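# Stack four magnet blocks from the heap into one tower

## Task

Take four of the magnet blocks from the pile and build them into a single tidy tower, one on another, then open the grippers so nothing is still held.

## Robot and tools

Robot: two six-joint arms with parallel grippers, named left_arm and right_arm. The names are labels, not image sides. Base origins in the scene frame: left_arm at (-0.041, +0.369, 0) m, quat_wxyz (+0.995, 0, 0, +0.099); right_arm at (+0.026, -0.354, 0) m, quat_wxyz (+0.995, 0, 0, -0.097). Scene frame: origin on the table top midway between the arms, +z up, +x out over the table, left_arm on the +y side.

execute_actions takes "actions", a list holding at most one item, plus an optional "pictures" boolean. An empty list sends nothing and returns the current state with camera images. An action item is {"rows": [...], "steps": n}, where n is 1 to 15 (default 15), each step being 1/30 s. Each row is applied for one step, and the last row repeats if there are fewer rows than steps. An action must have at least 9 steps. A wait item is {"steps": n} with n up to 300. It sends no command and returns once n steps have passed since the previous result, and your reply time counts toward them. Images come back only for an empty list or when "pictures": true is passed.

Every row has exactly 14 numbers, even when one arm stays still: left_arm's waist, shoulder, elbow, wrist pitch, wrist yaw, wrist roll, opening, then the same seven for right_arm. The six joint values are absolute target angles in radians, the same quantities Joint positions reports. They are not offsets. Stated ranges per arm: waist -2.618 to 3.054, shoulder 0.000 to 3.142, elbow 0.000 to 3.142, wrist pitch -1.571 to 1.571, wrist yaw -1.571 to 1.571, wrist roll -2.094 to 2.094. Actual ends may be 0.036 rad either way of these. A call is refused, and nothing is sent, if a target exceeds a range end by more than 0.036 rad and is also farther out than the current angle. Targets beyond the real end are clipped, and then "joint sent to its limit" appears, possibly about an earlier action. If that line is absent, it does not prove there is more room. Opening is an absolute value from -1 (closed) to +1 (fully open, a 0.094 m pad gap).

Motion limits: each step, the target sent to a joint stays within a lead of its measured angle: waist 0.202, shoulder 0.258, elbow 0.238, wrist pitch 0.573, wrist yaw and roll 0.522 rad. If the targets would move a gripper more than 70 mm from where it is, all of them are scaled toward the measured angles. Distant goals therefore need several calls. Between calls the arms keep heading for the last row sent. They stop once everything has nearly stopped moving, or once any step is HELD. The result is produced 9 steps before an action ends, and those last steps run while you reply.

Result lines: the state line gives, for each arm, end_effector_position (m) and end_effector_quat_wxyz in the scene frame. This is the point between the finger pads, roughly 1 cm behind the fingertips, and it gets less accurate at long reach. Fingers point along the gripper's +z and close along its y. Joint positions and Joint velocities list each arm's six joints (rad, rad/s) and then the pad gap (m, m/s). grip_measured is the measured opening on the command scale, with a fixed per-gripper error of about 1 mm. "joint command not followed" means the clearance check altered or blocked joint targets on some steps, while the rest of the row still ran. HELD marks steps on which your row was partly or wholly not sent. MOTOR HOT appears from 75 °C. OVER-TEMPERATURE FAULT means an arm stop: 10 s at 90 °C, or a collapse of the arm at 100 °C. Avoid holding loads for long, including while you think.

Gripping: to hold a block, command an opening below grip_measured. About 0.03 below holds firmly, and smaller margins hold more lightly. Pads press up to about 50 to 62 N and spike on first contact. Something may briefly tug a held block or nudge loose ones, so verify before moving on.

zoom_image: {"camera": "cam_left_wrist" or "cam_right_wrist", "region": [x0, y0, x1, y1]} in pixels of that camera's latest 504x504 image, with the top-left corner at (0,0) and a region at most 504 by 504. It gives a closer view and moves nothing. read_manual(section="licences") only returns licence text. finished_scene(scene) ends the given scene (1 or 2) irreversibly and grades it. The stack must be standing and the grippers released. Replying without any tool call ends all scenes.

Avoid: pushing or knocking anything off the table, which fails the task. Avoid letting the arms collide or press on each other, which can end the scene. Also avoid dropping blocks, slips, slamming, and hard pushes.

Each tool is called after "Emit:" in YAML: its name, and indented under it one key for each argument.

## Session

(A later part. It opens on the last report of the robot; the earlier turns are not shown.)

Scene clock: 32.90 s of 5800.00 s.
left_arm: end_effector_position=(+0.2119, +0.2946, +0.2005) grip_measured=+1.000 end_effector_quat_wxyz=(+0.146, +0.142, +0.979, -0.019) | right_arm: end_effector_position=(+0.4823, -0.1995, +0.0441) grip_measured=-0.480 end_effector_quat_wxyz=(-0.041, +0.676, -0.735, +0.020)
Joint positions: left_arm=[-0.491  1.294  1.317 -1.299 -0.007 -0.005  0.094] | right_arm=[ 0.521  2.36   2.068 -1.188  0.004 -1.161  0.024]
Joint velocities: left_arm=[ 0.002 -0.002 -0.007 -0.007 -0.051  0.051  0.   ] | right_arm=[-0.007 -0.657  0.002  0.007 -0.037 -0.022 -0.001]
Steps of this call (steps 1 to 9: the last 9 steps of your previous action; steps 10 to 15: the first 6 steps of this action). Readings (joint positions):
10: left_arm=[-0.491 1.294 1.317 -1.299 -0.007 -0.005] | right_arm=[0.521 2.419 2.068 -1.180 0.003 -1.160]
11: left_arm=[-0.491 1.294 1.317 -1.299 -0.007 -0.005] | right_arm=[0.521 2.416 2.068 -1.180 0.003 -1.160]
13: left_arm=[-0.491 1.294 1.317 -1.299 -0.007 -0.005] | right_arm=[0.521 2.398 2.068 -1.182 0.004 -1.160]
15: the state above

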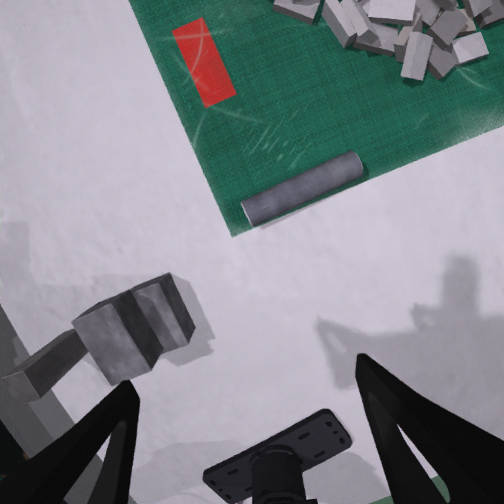

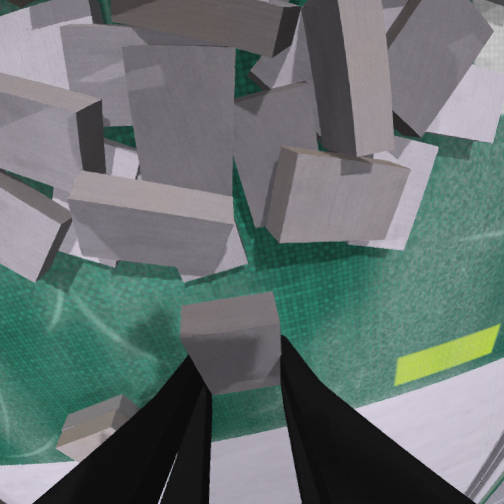

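Emit:
execute_actions:
  actions:
    - {"rows":[[-0.5,1.3,1.3,-1.3,0,0,1,0.5,2.23,2.04,-1.25,0,-0.9,-0.52],[-0.5,1.3,1.3,-1.3,0,0,1,0.49,2.19,2.0,-1.3,0,-0.7,-0.52],[-0.5,1.3,1.3,-1.3,0,0,1,0.48,2.16,1.95,-1.33,0,-0.5,-0.52],[-0.5,1.3,1.3,-1.3,0,0,1,0.47,2.14,1.91,-1.36,0,-0.3,-0.52],[-0.5,1.3,1.3,-1.3,0,0,1,0.46,2.14,1.87,-1.38,0,-0.1,-0.52],[-0.5,1.3,1.3,-1.3,0,0,1,0.455,2.14,1.84,-1.38,0,0.01,-0.52],[-0.5,1.3,1.3,-1.3,0,0,1,0.45,2.14,1.81,-1.38,0,0.01,-0.52]],"steps":15}

Emit:
execute_actions:
  actions:
    - {"steps":20}
  pictures: true

Scene clock: 33.63 s of 5800.00 s.
left_arm: end_effector_position=(+0.2119, +0.2946, +0.2005) grip_measured=+1.000 end_effector_quat_wxyz=(+0.146, +0.142, +0.979, -0.019) | right_arm: end_effector_position=(+0.4348, -0.2296, +0.0770) grip_measured=-0.480 end_effector_quat_wxyz=(+0.007, -0.457, +0.889, -0.002)
Joint positions: left_arm=[-0.491  1.294  1.317 -1.299 -0.007 -0.005  0.094] | right_arm=[ 0.49   2.184  1.907 -1.28   0.002 -0.654  0.024]
Joint velocities: left_arm=[-0.017 -0.002 -0.012 -0.037 -0.007  0.022  0.   ] | right_arm=[-0.335 -0.545 -0.974 -0.755  0.022  2.791 -0.   ]
Steps of this call (steps 1 to 9: the last 9 steps of your previous action; steps 10 to 16: the robot went on to your last target; steps 17 to 22: the first 6 steps of this action). Readings (joint positions):
17: left_arm=[-0.491 1.294 1.317 -1.299 -0.007 -0.005] | right_arm=[0.521 2.276 2.065 -1.194 0.004 -1.121]
18: left_arm=[-0.491 1.294 1.317 -1.299 -0.007 -0.005] | right_arm=[0.519 2.267 2.050 -1.199 0.003 -1.047]
20: left_arm=[-0.491 1.294 1.317 -1.299 -0.007 -0.005] | right_arm=[0.509 2.226 1.982 -1.228 0.003 -0.852]
22: the state above

Scene clock: 34.30 s of 5800.00 s.
left_arm: end_effector_position=(+0.2119, +0.2946, +0.2005) grip_measured=+1.000 end_effector_quat_wxyz=(+0.146, +0.142, +0.979, -0.019) | right_arm: end_effector_position=(+0.3956, -0.2598, +0.0652) grip_measured=-0.480 end_effector_quat_wxyz=(-0.072, -0.128, +0.989, -0.010)
Joint positions: left_arm=[-0.491  1.294  1.317 -1.299 -0.007 -0.005  0.094] | right_arm=[ 0.444  2.16   1.812 -1.368  0.003 -0.008  0.024]
Joint velocities: left_arm=[ 0.002 -0.002  0.012 -0.007 -0.007 -0.066  0.   ] | right_arm=[-0.002 -0.002  0.017 -0.022  0.007  0.037 -0.001]
Kept back: nothing.
Steps of this call (steps 1 to 9: the last 9 steps of your previous action; steps 10 to 20: the robot went on to your last target). Readings (joint positions):
1: left_arm=[-0.491 1.294 1.317 -1.299 -0.007 -0.005] | right_arm=[0.478 2.169 1.875 -1.302 0.002 -0.555]
2: left_arm=[-0.491 1.294 1.317 -1.299 -0.007 -0.005] | right_arm=[0.466 2.161 1.850 -1.323 0.002 -0.456]
4: left_arm=[-0.491 1.294 1.317 -1.299 -0.007 -0.005] | right_arm=[0.449 2.160 1.823 -1.351 0.003 -0.292]
8: left_arm=[-0.491 1.294 1.317 -1.299 -0.007 -0.005] | right_arm=[0.444 2.160 1.812 -1.368 0.003 -0.118]
20: the state above

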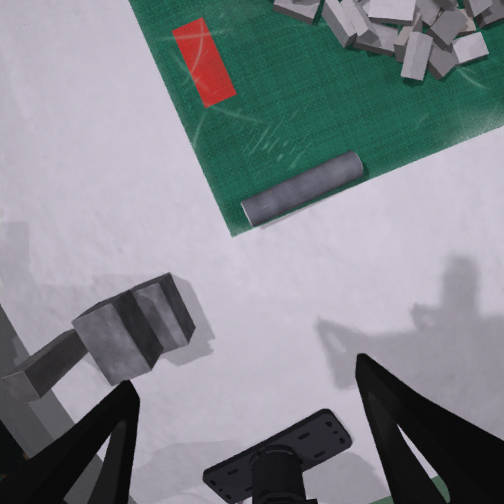

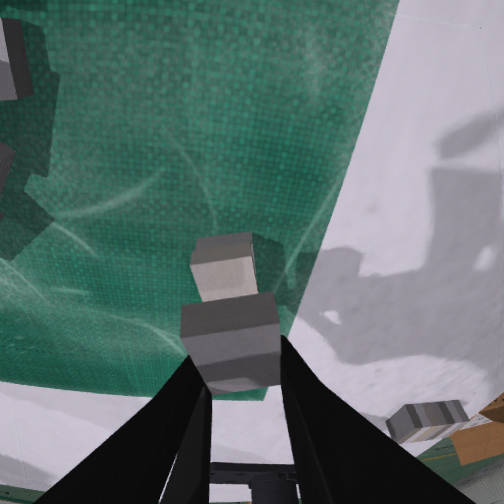

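Emit:
execute_actions:
  actions:
    - {"rows":[[-0.5,1.3,1.3,-1.3,0,0,1,0.465,2.18,1.81,-1.36,0,0.01,-0.52],[-0.5,1.3,1.3,-1.3,0,0,1,0.465,2.2,1.81,-1.36,0,0.01,-0.52],[-0.5,1.3,1.3,-1.3,0,0,1,0.465,2.22,1.81,-1.36,0,0.01,-0.52]],"steps":10}

Emit:
execute_actions:
  actions:
    - {"steps":15}
  pictures: true

Scene clock: 34.67 s of 5800.00 s.
left_arm: end_effector_position=(+0.2119, +0.2946, +0.2005) grip_measured=+1.000 end_effector_quat_wxyz=(+0.146, +0.142, +0.979, -0.019) | right_arm: end_effector_position=(+0.3954, -0.2596, +0.0647) grip_measured=-0.480 end_effector_quat_wxyz=(-0.072, -0.125, +0.989, -0.011)
Joint positions: left_arm=[-0.491  1.294  1.317 -1.299 -0.007 -0.005  0.094] | right_arm=[ 0.445  2.161  1.812 -1.368  0.003 -0.     0.024]
Joint velocities: left_arm=[ 0.007 -0.002 -0.007  0.037 -0.066 -0.022  0.   ] | right_arm=[ 0.007  0.042  0.007 -0.066 -0.066 -0.022 -0.001]
Steps of this call (steps 1 to 10: the robot went on to your last target; step 11: the first step of this action). Readings (joint positions):
11: the state above

Scene clock: 35.17 s of 5800.00 s.
left_arm: end_effector_position=(+0.2119, +0.2946, +0.2005) grip_measured=+1.000 end_effector_quat_wxyz=(+0.146, +0.142, +0.979, -0.019) | right_arm: end_effector_position=(+0.3898, -0.2557, +0.0371) grip_measured=-0.480 end_effector_quat_wxyz=(-0.108, -0.131, +0.985, -0.016)
Joint positions: left_arm=[-0.491  1.294  1.317 -1.299 -0.007 -0.005  0.094] | right_arm=[ 0.459  2.237  1.812 -1.365  0.003  0.     0.024]
Joint velocities: left_arm=[ 0.007  0.002 -0.012  0.022 -0.007 -0.037  0.   ] | right_arm=[-0.012 -0.012 -0.007 -0.037 -0.007 -0.051 -0.001]
Kept back: nothing.
Steps of this call (steps 1 to 9: the last 9 steps of your previous action; steps 10 to 15: the robot went on to your last target). Readings (joint positions):
1: left_arm=[-0.491 1.294 1.317 -1.299 -0.007 -0.005] | right_arm=[0.447 2.165 1.812 -1.367 0.003 -0.000]
2: left_arm=[-0.491 1.294 1.317 -1.299 -0.007 -0.005] | right_arm=[0.449 2.173 1.812 -1.367 0.003 0.000]
4: left_arm=[-0.491 1.294 1.317 -1.299 -0.007 -0.005] | right_arm=[0.454 2.197 1.812 -1.367 0.003 0.000]
8: left_arm=[-0.491 1.294 1.317 -1.299 -0.007 -0.005] | right_arm=[0.459 2.235 1.812 -1.365 0.003 0.000]
15: the state above

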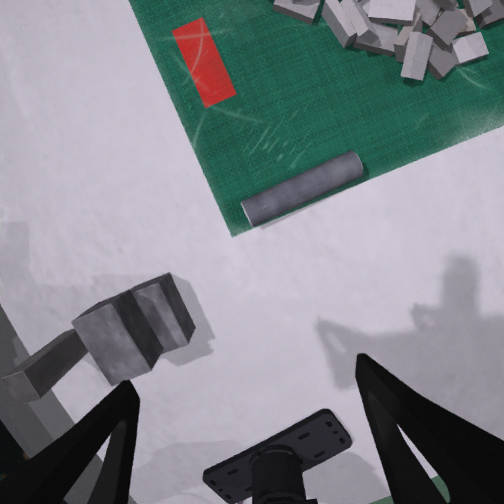

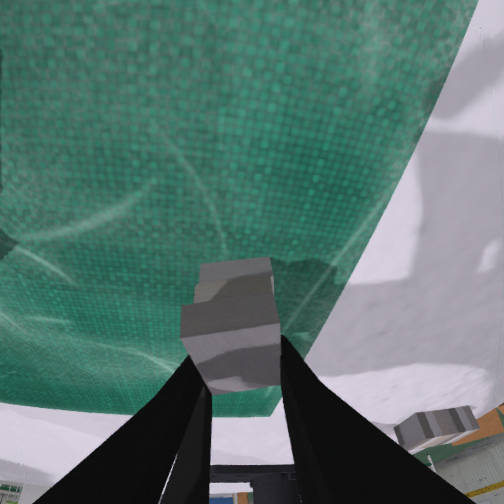

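Emit:
execute_actions:
  actions:
    - {"rows":[[-0.5,1.3,1.3,-1.3,0,0,1,0.445,2.245,1.81,-1.35,0,0.01,-0.52]],"steps":10}

Emit:
execute_actions:
  actions:
    - {"rows":[[-0.5,1.3,1.3,-1.3,0,0,1,0.45,2.245,1.81,-1.35,0,0.01,-0.4],[-0.5,1.3,1.3,-1.3,0,0,1,0.45,2.245,1.81,-1.35,0,0.01,-0.2],[-0.5,1.3,1.3,-1.3,0,0,1,0.45,2.245,1.81,-1.35,0,0.01,-0.2],[-0.5,1.3,1.3,-1.3,0,0,1,0.45,2.245,1.81,-1.35,0,0.01,-0.2],[-0.5,1.3,1.3,-1.3,0,0,1,0.45,2.2,1.81,-1.35,0,0.01,-0.2],[-0.5,1.3,1.3,-1.3,0,0,1,0.45,2.16,1.81,-1.35,0,0.01,-0.2],[-0.5,1.3,1.3,-1.3,0,0,1,0.45,2.11,1.81,-1.35,0,0.01,-0.2]],"steps":15}

Emit:
execute_actions:
  actions:
    - {"steps":12}
  pictures: true

Scene clock: 35.63 s of 5800.00 s.
left_arm: end_effector_position=(+0.2119, +0.2946, +0.2005) grip_measured=+1.000 end_effector_quat_wxyz=(+0.146, +0.142, +0.979, -0.019) | right_arm: end_effector_position=(+0.3900, -0.2558, +0.0371) grip_measured=-0.480 end_effector_quat_wxyz=(-0.108, -0.131, +0.985, -0.016)
Joint positions: left_arm=[-0.491  1.294  1.317 -1.299 -0.007 -0.005  0.094] | right_arm=[ 0.458  2.237  1.812 -1.364  0.003  0.     0.024]
Joint velocities: left_arm=[ 0.007  0.012 -0.027  0.051 -0.037 -0.066  0.   ] | right_arm=[-0.007 -0.002 -0.002  0.066 -0.007 -0.022 -0.001]
Steps of this call (steps 1 to 13: the robot went on to your last target; step 14: the first step of this action). Readings (joint positions):
14: the state above

Scene clock: 36.13 s of 5800.00 s.
left_arm: end_effector_position=(+0.2119, +0.2946, +0.2005) grip_measured=+1.000 end_effector_quat_wxyz=(+0.146, +0.142, +0.979, -0.019) | right_arm: end_effector_position=(+0.3920, -0.2564, +0.0381) grip_measured=-0.202 end_effector_quat_wxyz=(-0.103, -0.129, +0.986, -0.014)
Joint positions: left_arm=[-0.491  1.294  1.317 -1.299 -0.007 -0.005  0.094] | right_arm=[ 0.455  2.234  1.812 -1.358  0.002  0.     0.037]
Joint velocities: left_arm=[-0.017 -0.007  0.002  0.007  0.007 -0.007  0.   ] | right_arm=[ 0.002 -0.081 -0.007  0.051 -0.051 -0.007 -0.001]
Steps of this call (steps 1 to 9: the last 9 steps of your previous action; steps 10 to 15: the first 6 steps of this action). Readings (joint positions):
10: left_arm=[-0.491 1.294 1.317 -1.299 -0.007 -0.005] | right_arm=[0.455 2.237 1.812 -1.359 0.002 0.000]
11: left_arm=[-0.491 1.294 1.317 -1.299 -0.007 -0.005] | right_arm=[0.455 2.237 1.812 -1.359 0.002 0.000]
13: left_arm=[-0.491 1.294 1.317 -1.299 -0.007 -0.005] | right_arm=[0.455 2.237 1.812 -1.359 0.002 0.000]
15: the state above

Scene clock: 36.53 s of 5800.00 s.
left_arm: end_effector_position=(+0.2119, +0.2946, +0.2005) grip_measured=+1.000 end_effector_quat_wxyz=(+0.146, +0.142, +0.979, -0.019) | right_arm: end_effector_position=(+0.3987, -0.2547, +0.0797) grip_measured=-0.202 end_effector_quat_wxyz=(-0.045, -0.129, +0.991, -0.007)
Joint positions: left_arm=[-0.491  1.294  1.317 -1.299 -0.007 -0.005  0.094] | right_arm=[ 0.455  2.116  1.807 -1.354  0.002  0.     0.037]
Joint velocities: left_arm=[ 0.012 -0.017 -0.002  0.066  0.007 -0.022  0.   ] | right_arm=[-0.002 -0.012 -0.007 -0.066  0.081 -0.051  0.001]
Kept back: nothing.
Steps of this call (steps 1 to 9: the last 9 steps of your previous action; steps 10 to 12: the robot went on to your last target). Readings (joint positions):
1: left_arm=[-0.491 1.294 1.317 -1.299 -0.007 -0.005] | right_arm=[0.455 2.224 1.810 -1.356 0.002 0.000]
2: left_arm=[-0.491 1.294 1.317 -1.299 -0.007 -0.005] | right_arm=[0.455 2.208 1.808 -1.355 0.002 0.000]
4: left_arm=[-0.491 1.294 1.317 -1.299 -0.007 -0.005] | right_arm=[0.455 2.168 1.807 -1.354 0.002 0.000]
8: left_arm=[-0.491 1.294 1.317 -1.299 -0.007 -0.005] | right_arm=[0.455 2.117 1.807 -1.354 0.002 0.000]
12: the state above

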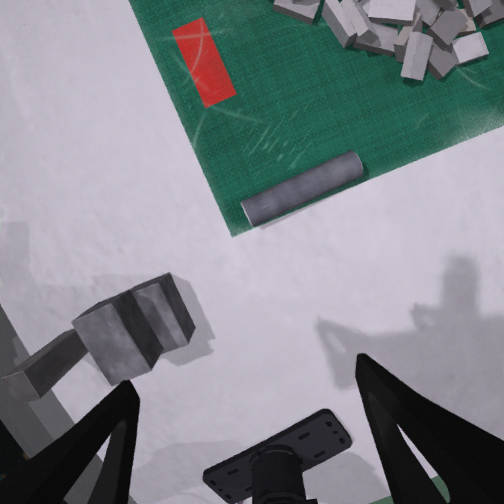

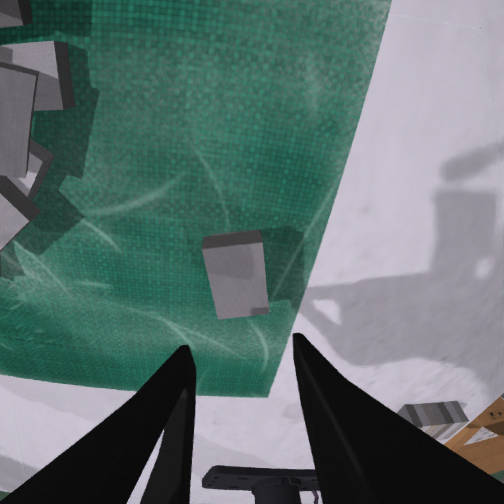

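Emit:
execute_actions:
  actions:
    - {"rows":[[-0.5,1.3,1.3,-1.3,0,0,1,0.5,2.12,1.85,-1.33,0,-0.1,0],[-0.5,1.3,1.3,-1.3,0,0,1,0.54,2.14,1.88,-1.31,0,-0.2,0],[-0.5,1.3,1.3,-1.3,0,0,1,0.58,2.16,1.91,-1.29,0,-0.3,0.05],[-0.5,1.3,1.3,-1.3,0,0,1,0.62,2.18,1.94,-1.27,0,-0.33,0.05],[-0.5,1.3,1.3,-1.3,0,0,1,0.65,2.2,1.97,-1.25,0,-0.33,0.05],[-0.5,1.3,1.3,-1.3,0,0,1,0.68,2.22,1.97,-1.25,0,-0.33,0.05],[-0.5,1.3,1.3,-1.3,0,0,1,0.7,2.24,1.97,-1.25,0,-0.33,0.05],[-0.5,1.3,1.3,-1.3,0,0,1,0.712,2.26,1.97,-1.25,0,-0.33,0.05]],"steps":15}

Emit:
execute_actions:
  actions:
    - {"steps":15}
  pictures: true

Scene clock: 37.27 s of 5800.00 s.
left_arm: end_effector_position=(+0.2119, +0.2946, +0.2005) grip_measured=+1.000 end_effector_quat_wxyz=(+0.146, +0.142, +0.979, -0.019) | right_arm: end_effector_position=(+0.4195, -0.1971, +0.0832) grip_measured=+0.048 end_effector_quat_wxyz=(+0.003, -0.287, +0.958, -0.005)
Joint positions: left_arm=[-0.491  1.294  1.317 -1.299 -0.007 -0.005  0.094] | right_arm=[ 0.577  2.177  1.921 -1.31   0.011 -0.201  0.049]
Joint velocities: left_arm=[ 0.017 -0.002 -0.002 -0.037  0.051  0.007  0.   ] | right_arm=[ 1.136  0.481  0.657  0.623 -0.022 -0.813  0.003]
Steps of this call (steps 1 to 16: the robot went on to your last target; steps 17 to 22: the first 6 steps of this action). Readings (joint positions):
17: left_arm=[-0.491 1.294 1.317 -1.299 -0.007 -0.005] | right_arm=[0.458 2.116 1.809 -1.354 0.003 -0.014]
18: left_arm=[-0.491 1.294 1.317 -1.299 -0.007 -0.005] | right_arm=[0.466 2.121 1.819 -1.354 0.005 -0.045]
20: left_arm=[-0.491 1.294 1.317 -1.299 -0.007 -0.005] | right_arm=[0.507 2.144 1.865 -1.343 0.010 -0.134]
22: the state above

Scene clock: 37.77 s of 5800.00 s.
left_arm: end_effector_position=(+0.2119, +0.2946, +0.2005) grip_measured=+1.000 end_effector_quat_wxyz=(+0.146, +0.142, +0.979, -0.019) | right_arm: end_effector_position=(+0.4081, -0.1358, +0.0491) grip_measured=+0.048 end_effector_quat_wxyz=(-0.006, -0.404, +0.915, +0.001)
Joint positions: left_arm=[-0.491  1.294  1.317 -1.299 -0.007 -0.005  0.094] | right_arm=[ 0.711  2.279  1.952 -1.256 -0.003 -0.316  0.049]
Joint velocities: left_arm=[ 0.007 -0.002  0.017  0.007 -0.022  0.022  0.   ] | right_arm=[-0.051 -0.002 -0.032 -0.022 -0.022 -0.007 -0.001]
Kept back: nothing.
Steps of this call (steps 1 to 9: the last 9 steps of your previous action; steps 10 to 15: the robot went on to your last target). Readings (joint positions):
1: left_arm=[-0.491 1.294 1.317 -1.299 -0.007 -0.005] | right_arm=[0.618 2.193 1.938 -1.290 0.011 -0.225]
2: left_arm=[-0.491 1.294 1.317 -1.299 -0.007 -0.005] | right_arm=[0.657 2.208 1.949 -1.275 0.010 -0.244]
4: left_arm=[-0.491 1.294 1.317 -1.299 -0.007 -0.005] | right_arm=[0.721 2.238 1.952 -1.257 0.002 -0.272]
8: left_arm=[-0.491 1.294 1.317 -1.299 -0.007 -0.005] | right_arm=[0.753 2.277 1.952 -1.256 -0.008 -0.302]
15: the state above

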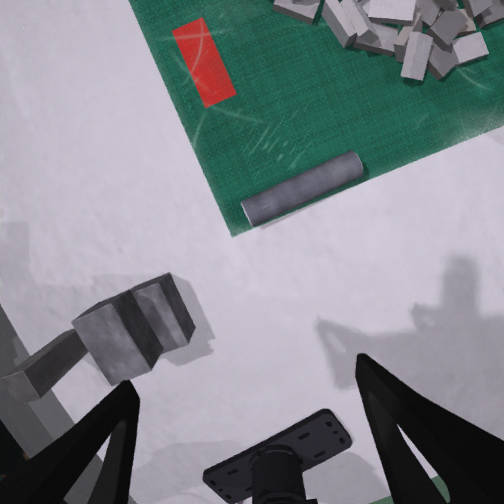

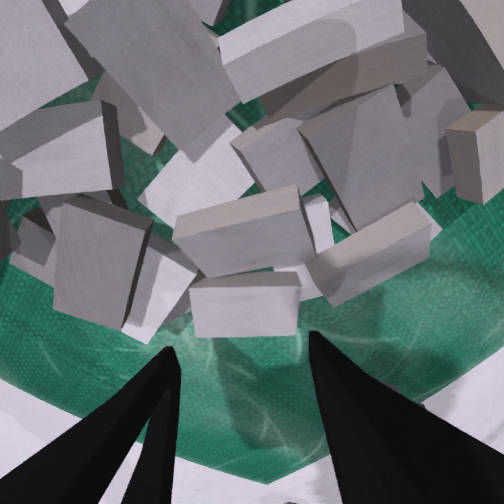

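Emit:
execute_actions:
  actions:
    - {"rows":[[-0.5,1.3,1.3,-1.3,0,0,1,0.71,2.22,1.92,-1.2,0,-0.24,0.03],[-0.5,1.3,1.3,-1.3,0,0,1,0.71,2.18,1.87,-1.15,0,-0.24,0.03],[-0.5,1.3,1.3,-1.3,0,0,1,0.71,2.14,1.82,-1.1,0,-0.24,0.03],[-0.5,1.3,1.3,-1.3,0,0,1,0.71,2.11,1.77,-1.05,0,-0.24,0.03],[-0.5,1.3,1.3,-1.3,0,0,1,0.71,2.08,1.72,-1.0,0,-0.24,0.03],[-0.5,1.3,1.3,-1.3,0,0,1,0.71,2.05,1.67,-0.95,0,-0.24,0.03],[-0.5,1.3,1.3,-1.3,0,0,1,0.71,2.03,1.62,-0.9,0,-0.24,0.03],[-0.5,1.3,1.3,-1.3,0,0,1,0.71,2.02,1.57,-0.86,0,-0.24,0.03],[-0.5,1.3,1.3,-1.3,0,0,1,0.71,2.02,1.51,-0.835,0,-0.24,0.03]],"steps":15}

Emit:
execute_actions:
  actions:
    - {"steps":17}
  pictures: true

Scene clock: 38.63 s of 5800.00 s.
left_arm: end_effector_position=(+0.2119, +0.2946, +0.2005) grip_measured=+1.000 end_effector_quat_wxyz=(+0.146, +0.142, +0.979, -0.019) | right_arm: end_effector_position=(+0.4008, -0.1404, +0.0552) grip_measured=+0.032 end_effector_quat_wxyz=(+0.038, -0.382, +0.923, +0.006)
Joint positions: left_arm=[-0.491  1.294  1.317 -1.299 -0.007 -0.005  0.094] | right_arm=[ 0.71   2.144  1.754 -1.104 -0.003 -0.269  0.048]
Joint velocities: left_arm=[ 0.007  0.002  0.012  0.007 -0.037  0.022  0.   ] | right_arm=[ 0.002 -1.023 -1.355  0.974 -0.007  0.081  0.001]
Steps of this call (steps 1 to 15: the robot went on to your last target; steps 16 to 20: nothing new was sent; steps 21 to 26: the first 6 steps of this action). Readings (joint positions):
21: left_arm=[-0.491 1.294 1.317 -1.299 -0.007 -0.005] | right_arm=[0.710 2.275 1.947 -1.248 -0.003 -0.309]
22: left_arm=[-0.491 1.294 1.317 -1.299 -0.007 -0.005] | right_arm=[0.710 2.263 1.927 -1.226 -0.003 -0.297]
24: left_arm=[-0.491 1.294 1.317 -1.299 -0.007 -0.005] | right_arm=[0.710 2.212 1.849 -1.169 -0.003 -0.280]
26: the state above

Scene clock: 39.20 s of 5800.00 s.
left_arm: end_effector_position=(+0.2119, +0.2946, +0.2005) grip_measured=+1.000 end_effector_quat_wxyz=(+0.146, +0.142, +0.979, -0.019) | right_arm: end_effector_position=(+0.3994, -0.1412, +0.0435) grip_measured=+0.032 end_effector_quat_wxyz=(+0.101, -0.372, +0.923, +0.015)
Joint positions: left_arm=[-0.491  1.294  1.317 -1.299 -0.007 -0.005  0.094] | right_arm=[ 0.71   2.03   1.514 -0.852 -0.003 -0.251  0.048]
Joint velocities: left_arm=[ 0.002 -0.012  0.007 -0.051 -0.066  0.051  0.   ] | right_arm=[ 0.002  0.007  0.002  0.125 -0.095 -0.022  0.   ]
Kept back: nothing.
Steps of this call (steps 1 to 9: the last 9 steps of your previous action; steps 10 to 17: the robot went on to your last target). Readings (joint positions):
1: left_arm=[-0.491 1.294 1.317 -1.299 -0.007 -0.005] | right_arm=[0.710 2.109 1.707 -1.069 -0.003 -0.265]
2: left_arm=[-0.491 1.294 1.317 -1.299 -0.007 -0.005] | right_arm=[0.710 2.076 1.661 -1.030 -0.003 -0.262]
4: left_arm=[-0.491 1.294 1.317 -1.299 -0.007 -0.005] | right_arm=[0.710 2.030 1.577 -0.963 -0.003 -0.258]
8: left_arm=[-0.491 1.294 1.317 -1.299 -0.007 -0.005] | right_arm=[0.710 2.028 1.519 -0.903 -0.003 -0.253]
17: the state above

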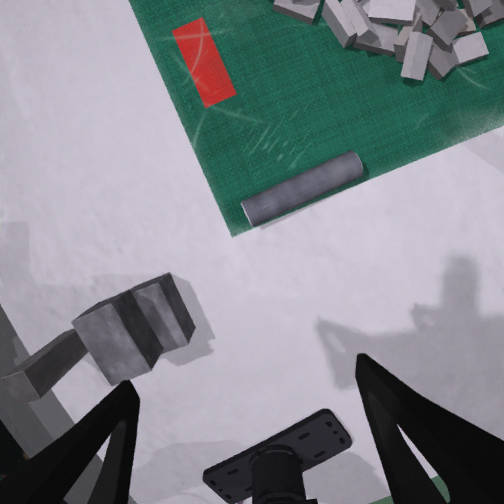

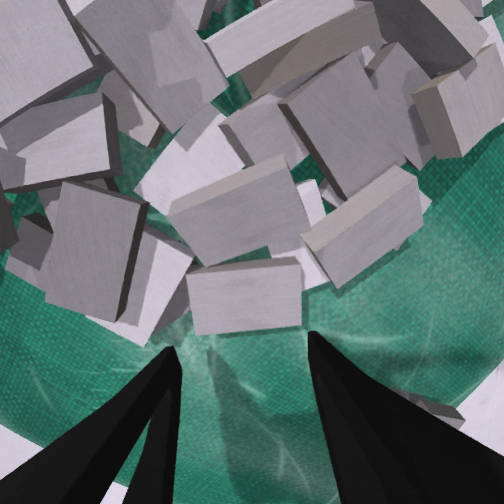

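Emit:
execute_actions:
  actions:
    - {"rows":[[-0.5,1.3,1.3,-1.3,0,0,1,0.695,2.045,1.51,-0.81,0,-0.23,0.03],[-0.5,1.3,1.3,-1.3,0,0,1,0.695,2.06,1.51,-0.81,0,-0.23,0.03],[-0.5,1.3,1.3,-1.3,0,0,1,0.695,2.075,1.51,-0.81,0,-0.23,0.03]],"steps":10}

Emit:
execute_actions:
  actions:
    - {"steps":15}
  pictures: true

Scene clock: 39.53 s of 5800.00 s.
left_arm: end_effector_position=(+0.2119, +0.2946, +0.2005) grip_measured=+1.000 end_effector_quat_wxyz=(+0.146, +0.142, +0.979, -0.019) | right_arm: end_effector_position=(+0.4012, -0.1404, +0.0436) grip_measured=+0.032 end_effector_quat_wxyz=(+0.104, -0.371, +0.923, +0.015)
Joint positions: left_arm=[-0.491  1.294  1.317 -1.299 -0.007 -0.005  0.094] | right_arm=[ 0.71   2.03   1.514 -0.844 -0.003 -0.249  0.048]
Joint velocities: left_arm=[-0.002 -0.002 -0.007  0.007 -0.037 -0.037  0.   ] | right_arm=[-0.017  0.037  0.002  0.154  0.037 -0.037  0.   ]
Steps of this call (steps 1 to 9: the robot went on to your last target; step 10: the first step of this action). Readings (joint positions):
10: the state above

Scene clock: 40.03 s of 5800.00 s.
left_arm: end_effector_position=(+0.2119, +0.2946, +0.2005) grip_measured=+1.000 end_effector_quat_wxyz=(+0.146, +0.142, +0.979, -0.019) | right_arm: end_effector_position=(+0.4032, -0.1429, +0.0240) grip_measured=+0.032 end_effector_quat_wxyz=(+0.089, -0.364, +0.927, +0.013)
Joint positions: left_arm=[-0.491  1.294  1.317 -1.299 -0.007 -0.005  0.094] | right_arm=[ 0.703  2.08   1.514 -0.824 -0.002 -0.241  0.048]
Joint velocities: left_arm=[-0.012 -0.022 -0.017  0.022 -0.051 -0.037  0.   ] | right_arm=[-0.002 -0.012  0.002  0.007 -0.007 -0.007 -0.   ]
Kept back: nothing.
Steps of this call (steps 1 to 9: the last 9 steps of your previous action; steps 10 to 15: the robot went on to your last target). Readings (joint positions):
1: left_arm=[-0.491 1.294 1.317 -1.299 -0.007 -0.005] | right_arm=[0.709 2.033 1.514 -0.839 -0.003 -0.247]
2: left_arm=[-0.491 1.294 1.317 -1.299 -0.007 -0.005] | right_arm=[0.708 2.038 1.514 -0.833 -0.003 -0.246]
4: left_arm=[-0.491 1.294 1.317 -1.299 -0.007 -0.005] | right_arm=[0.705 2.054 1.514 -0.826 -0.003 -0.243]
8: left_arm=[-0.491 1.294 1.317 -1.299 -0.007 -0.005] | right_arm=[0.703 2.079 1.514 -0.824 -0.002 -0.241]
15: the state above

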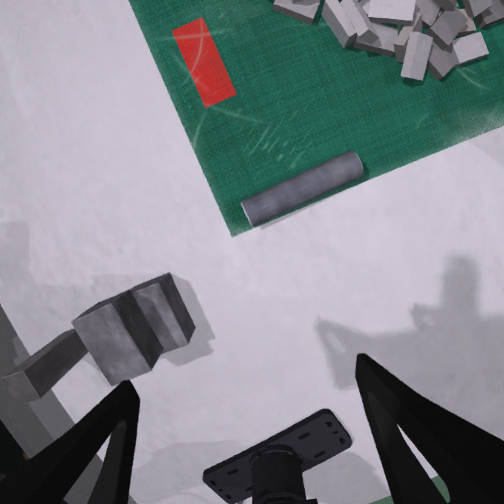

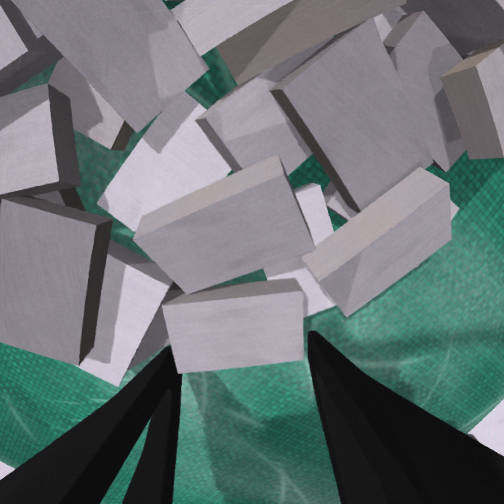

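Emit:
execute_actions:
  actions:
    - {"rows":[[-0.5,1.3,1.3,-1.3,0,0,1,0.718,2.08,1.51,-0.80,0,-0.26,0.05],[-0.5,1.3,1.3,-1.3,0,0,1,0.718,2.08,1.51,-0.80,0,-0.26,0.05],[-0.5,1.3,1.3,-1.3,0,0,1,0.718,2.08,1.51,-0.80,0,-0.26,0.05],[-0.5,1.3,1.3,-1.3,0,0,1,0.718,2.1,1.51,-0.795,0,-0.26,0.05]],"steps":13}

Emit:
execute_actions:
  actions:
    - {"rows":[[-0.5,1.3,1.3,-1.3,0,0,1,0.718,2.1,1.51,-0.795,0,-0.26,-0.05],[-0.5,1.3,1.3,-1.3,0,0,1,0.718,2.1,1.51,-0.795,0,-0.26,-0.12],[-0.5,1.3,1.3,-1.3,0,0,1,0.718,2.1,1.51,-0.795,0,-0.26,-0.19]],"steps":10}

Emit:
execute_actions:
  actions:
    - {"rows":[[-0.5,1.3,1.3,-1.3,0,0,1,0.71,2.06,1.51,-0.82,0,-0.26,-0.19],[-0.5,1.3,1.3,-1.3,0,0,1,0.71,2.02,1.51,-0.85,0,-0.26,-0.19],[-0.5,1.3,1.3,-1.3,0,0,1,0.71,1.98,1.52,-0.88,0,-0.26,-0.19],[-0.5,1.3,1.3,-1.3,0,0,1,0.71,1.95,1.54,-0.92,0,-0.26,-0.19],[-0.5,1.3,1.3,-1.3,0,0,1,0.71,1.92,1.57,-0.98,0,-0.26,-0.19]],"steps":15}
  pictures: true

Scene clock: 40.90 s of 5800.00 s.
left_arm: end_effector_position=(+0.2119, +0.2946, +0.2005) grip_measured=+1.000 end_effector_quat_wxyz=(+0.146, +0.142, +0.979, -0.019) | right_arm: end_effector_position=(+0.4035, -0.1429, +0.0236) grip_measured=+0.048 end_effector_quat_wxyz=(+0.090, -0.368, +0.926, +0.011)
Joint positions: left_arm=[-0.491  1.294  1.317 -1.299 -0.007 -0.005  0.094] | right_arm=[ 0.704  2.081  1.514 -0.823  0.002 -0.247  0.049]
Joint velocities: left_arm=[-0.017  0.002  0.022 -0.007 -0.007 -0.037  0.   ] | right_arm=[-0.012  0.017  0.002 -0.066  0.037  0.022 -0.   ]
Steps of this call (steps 1 to 15: the robot went on to your last target; steps 16 to 22: nothing new was sent; steps 23 to 26: the first 4 steps of this action). Readings (joint positions):
23: left_arm=[-0.491 1.294 1.317 -1.299 -0.007 -0.005] | right_arm=[0.703 2.080 1.514 -0.824 -0.001 -0.242]
24: left_arm=[-0.491 1.294 1.317 -1.299 -0.007 -0.005] | right_arm=[0.703 2.080 1.514 -0.823 0.000 -0.244]
26: the state above

Scene clock: 41.23 s of 5800.00 s.
left_arm: end_effector_position=(+0.2119, +0.2946, +0.2005) grip_measured=+1.000 end_effector_quat_wxyz=(+0.146, +0.142, +0.979, -0.019) | right_arm: end_effector_position=(+0.4029, -0.1441, +0.0178) grip_measured=-0.014 end_effector_quat_wxyz=(+0.084, -0.370, +0.925, +0.007)
Joint positions: left_arm=[-0.491  1.294  1.317 -1.299 -0.007 -0.005  0.094] | right_arm=[ 0.704  2.096  1.514 -0.821  0.007 -0.252  0.046]
Joint velocities: left_arm=[-0.002 -0.012  0.002 -0.022  0.022  0.022  0.   ] | right_arm=[-0.007  0.012 -0.017  0.037  0.022 -0.051 -0.07 ]
Steps of this call (steps 1 to 9: the last 9 steps of your previous action; step 10: the first step of this action). Readings (joint positions):
10: the state above

Scene clock: 41.73 s of 5800.00 s.
left_arm: end_effector_position=(+0.2119, +0.2946, +0.2005) grip_measured=+1.000 end_effector_quat_wxyz=(+0.146, +0.142, +0.979, -0.019) | right_arm: end_effector_position=(+0.3940, -0.1479, +0.0477) grip_measured=-0.153 end_effector_quat_wxyz=(+0.089, -0.371, +0.924, +0.008)
Joint positions: left_arm=[-0.491  1.294  1.317 -1.299 -0.007 -0.005  0.094] | right_arm=[ 0.707  2.018  1.519 -0.894  0.007 -0.252  0.04 ]
Joint velocities: left_arm=[-0.007 -0.022 -0.042  0.051 -0.022 -0.037  0.   ] | right_arm=[-0.002 -0.847  0.149 -0.784 -0.022  0.051 -0.002]
Steps of this call (steps 1 to 9: the last 9 steps of your previous action; steps 10 to 15: the first 6 steps of this action). Readings (joint positions):
10: left_arm=[-0.491 1.294 1.317 -1.299 -0.007 -0.005] | right_arm=[0.707 2.096 1.514 -0.816 0.007 -0.252]
11: left_arm=[-0.491 1.294 1.317 -1.299 -0.007 -0.005] | right_arm=[0.707 2.092 1.514 -0.819 0.007 -0.252]
13: left_arm=[-0.491 1.294 1.317 -1.299 -0.007 -0.005] | right_arm=[0.707 2.068 1.514 -0.845 0.007 -0.252]
15: the state above

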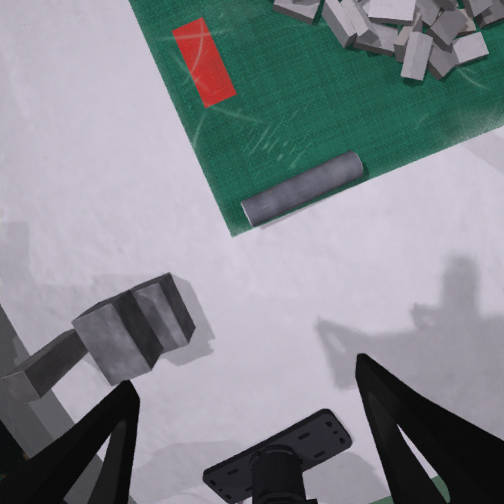

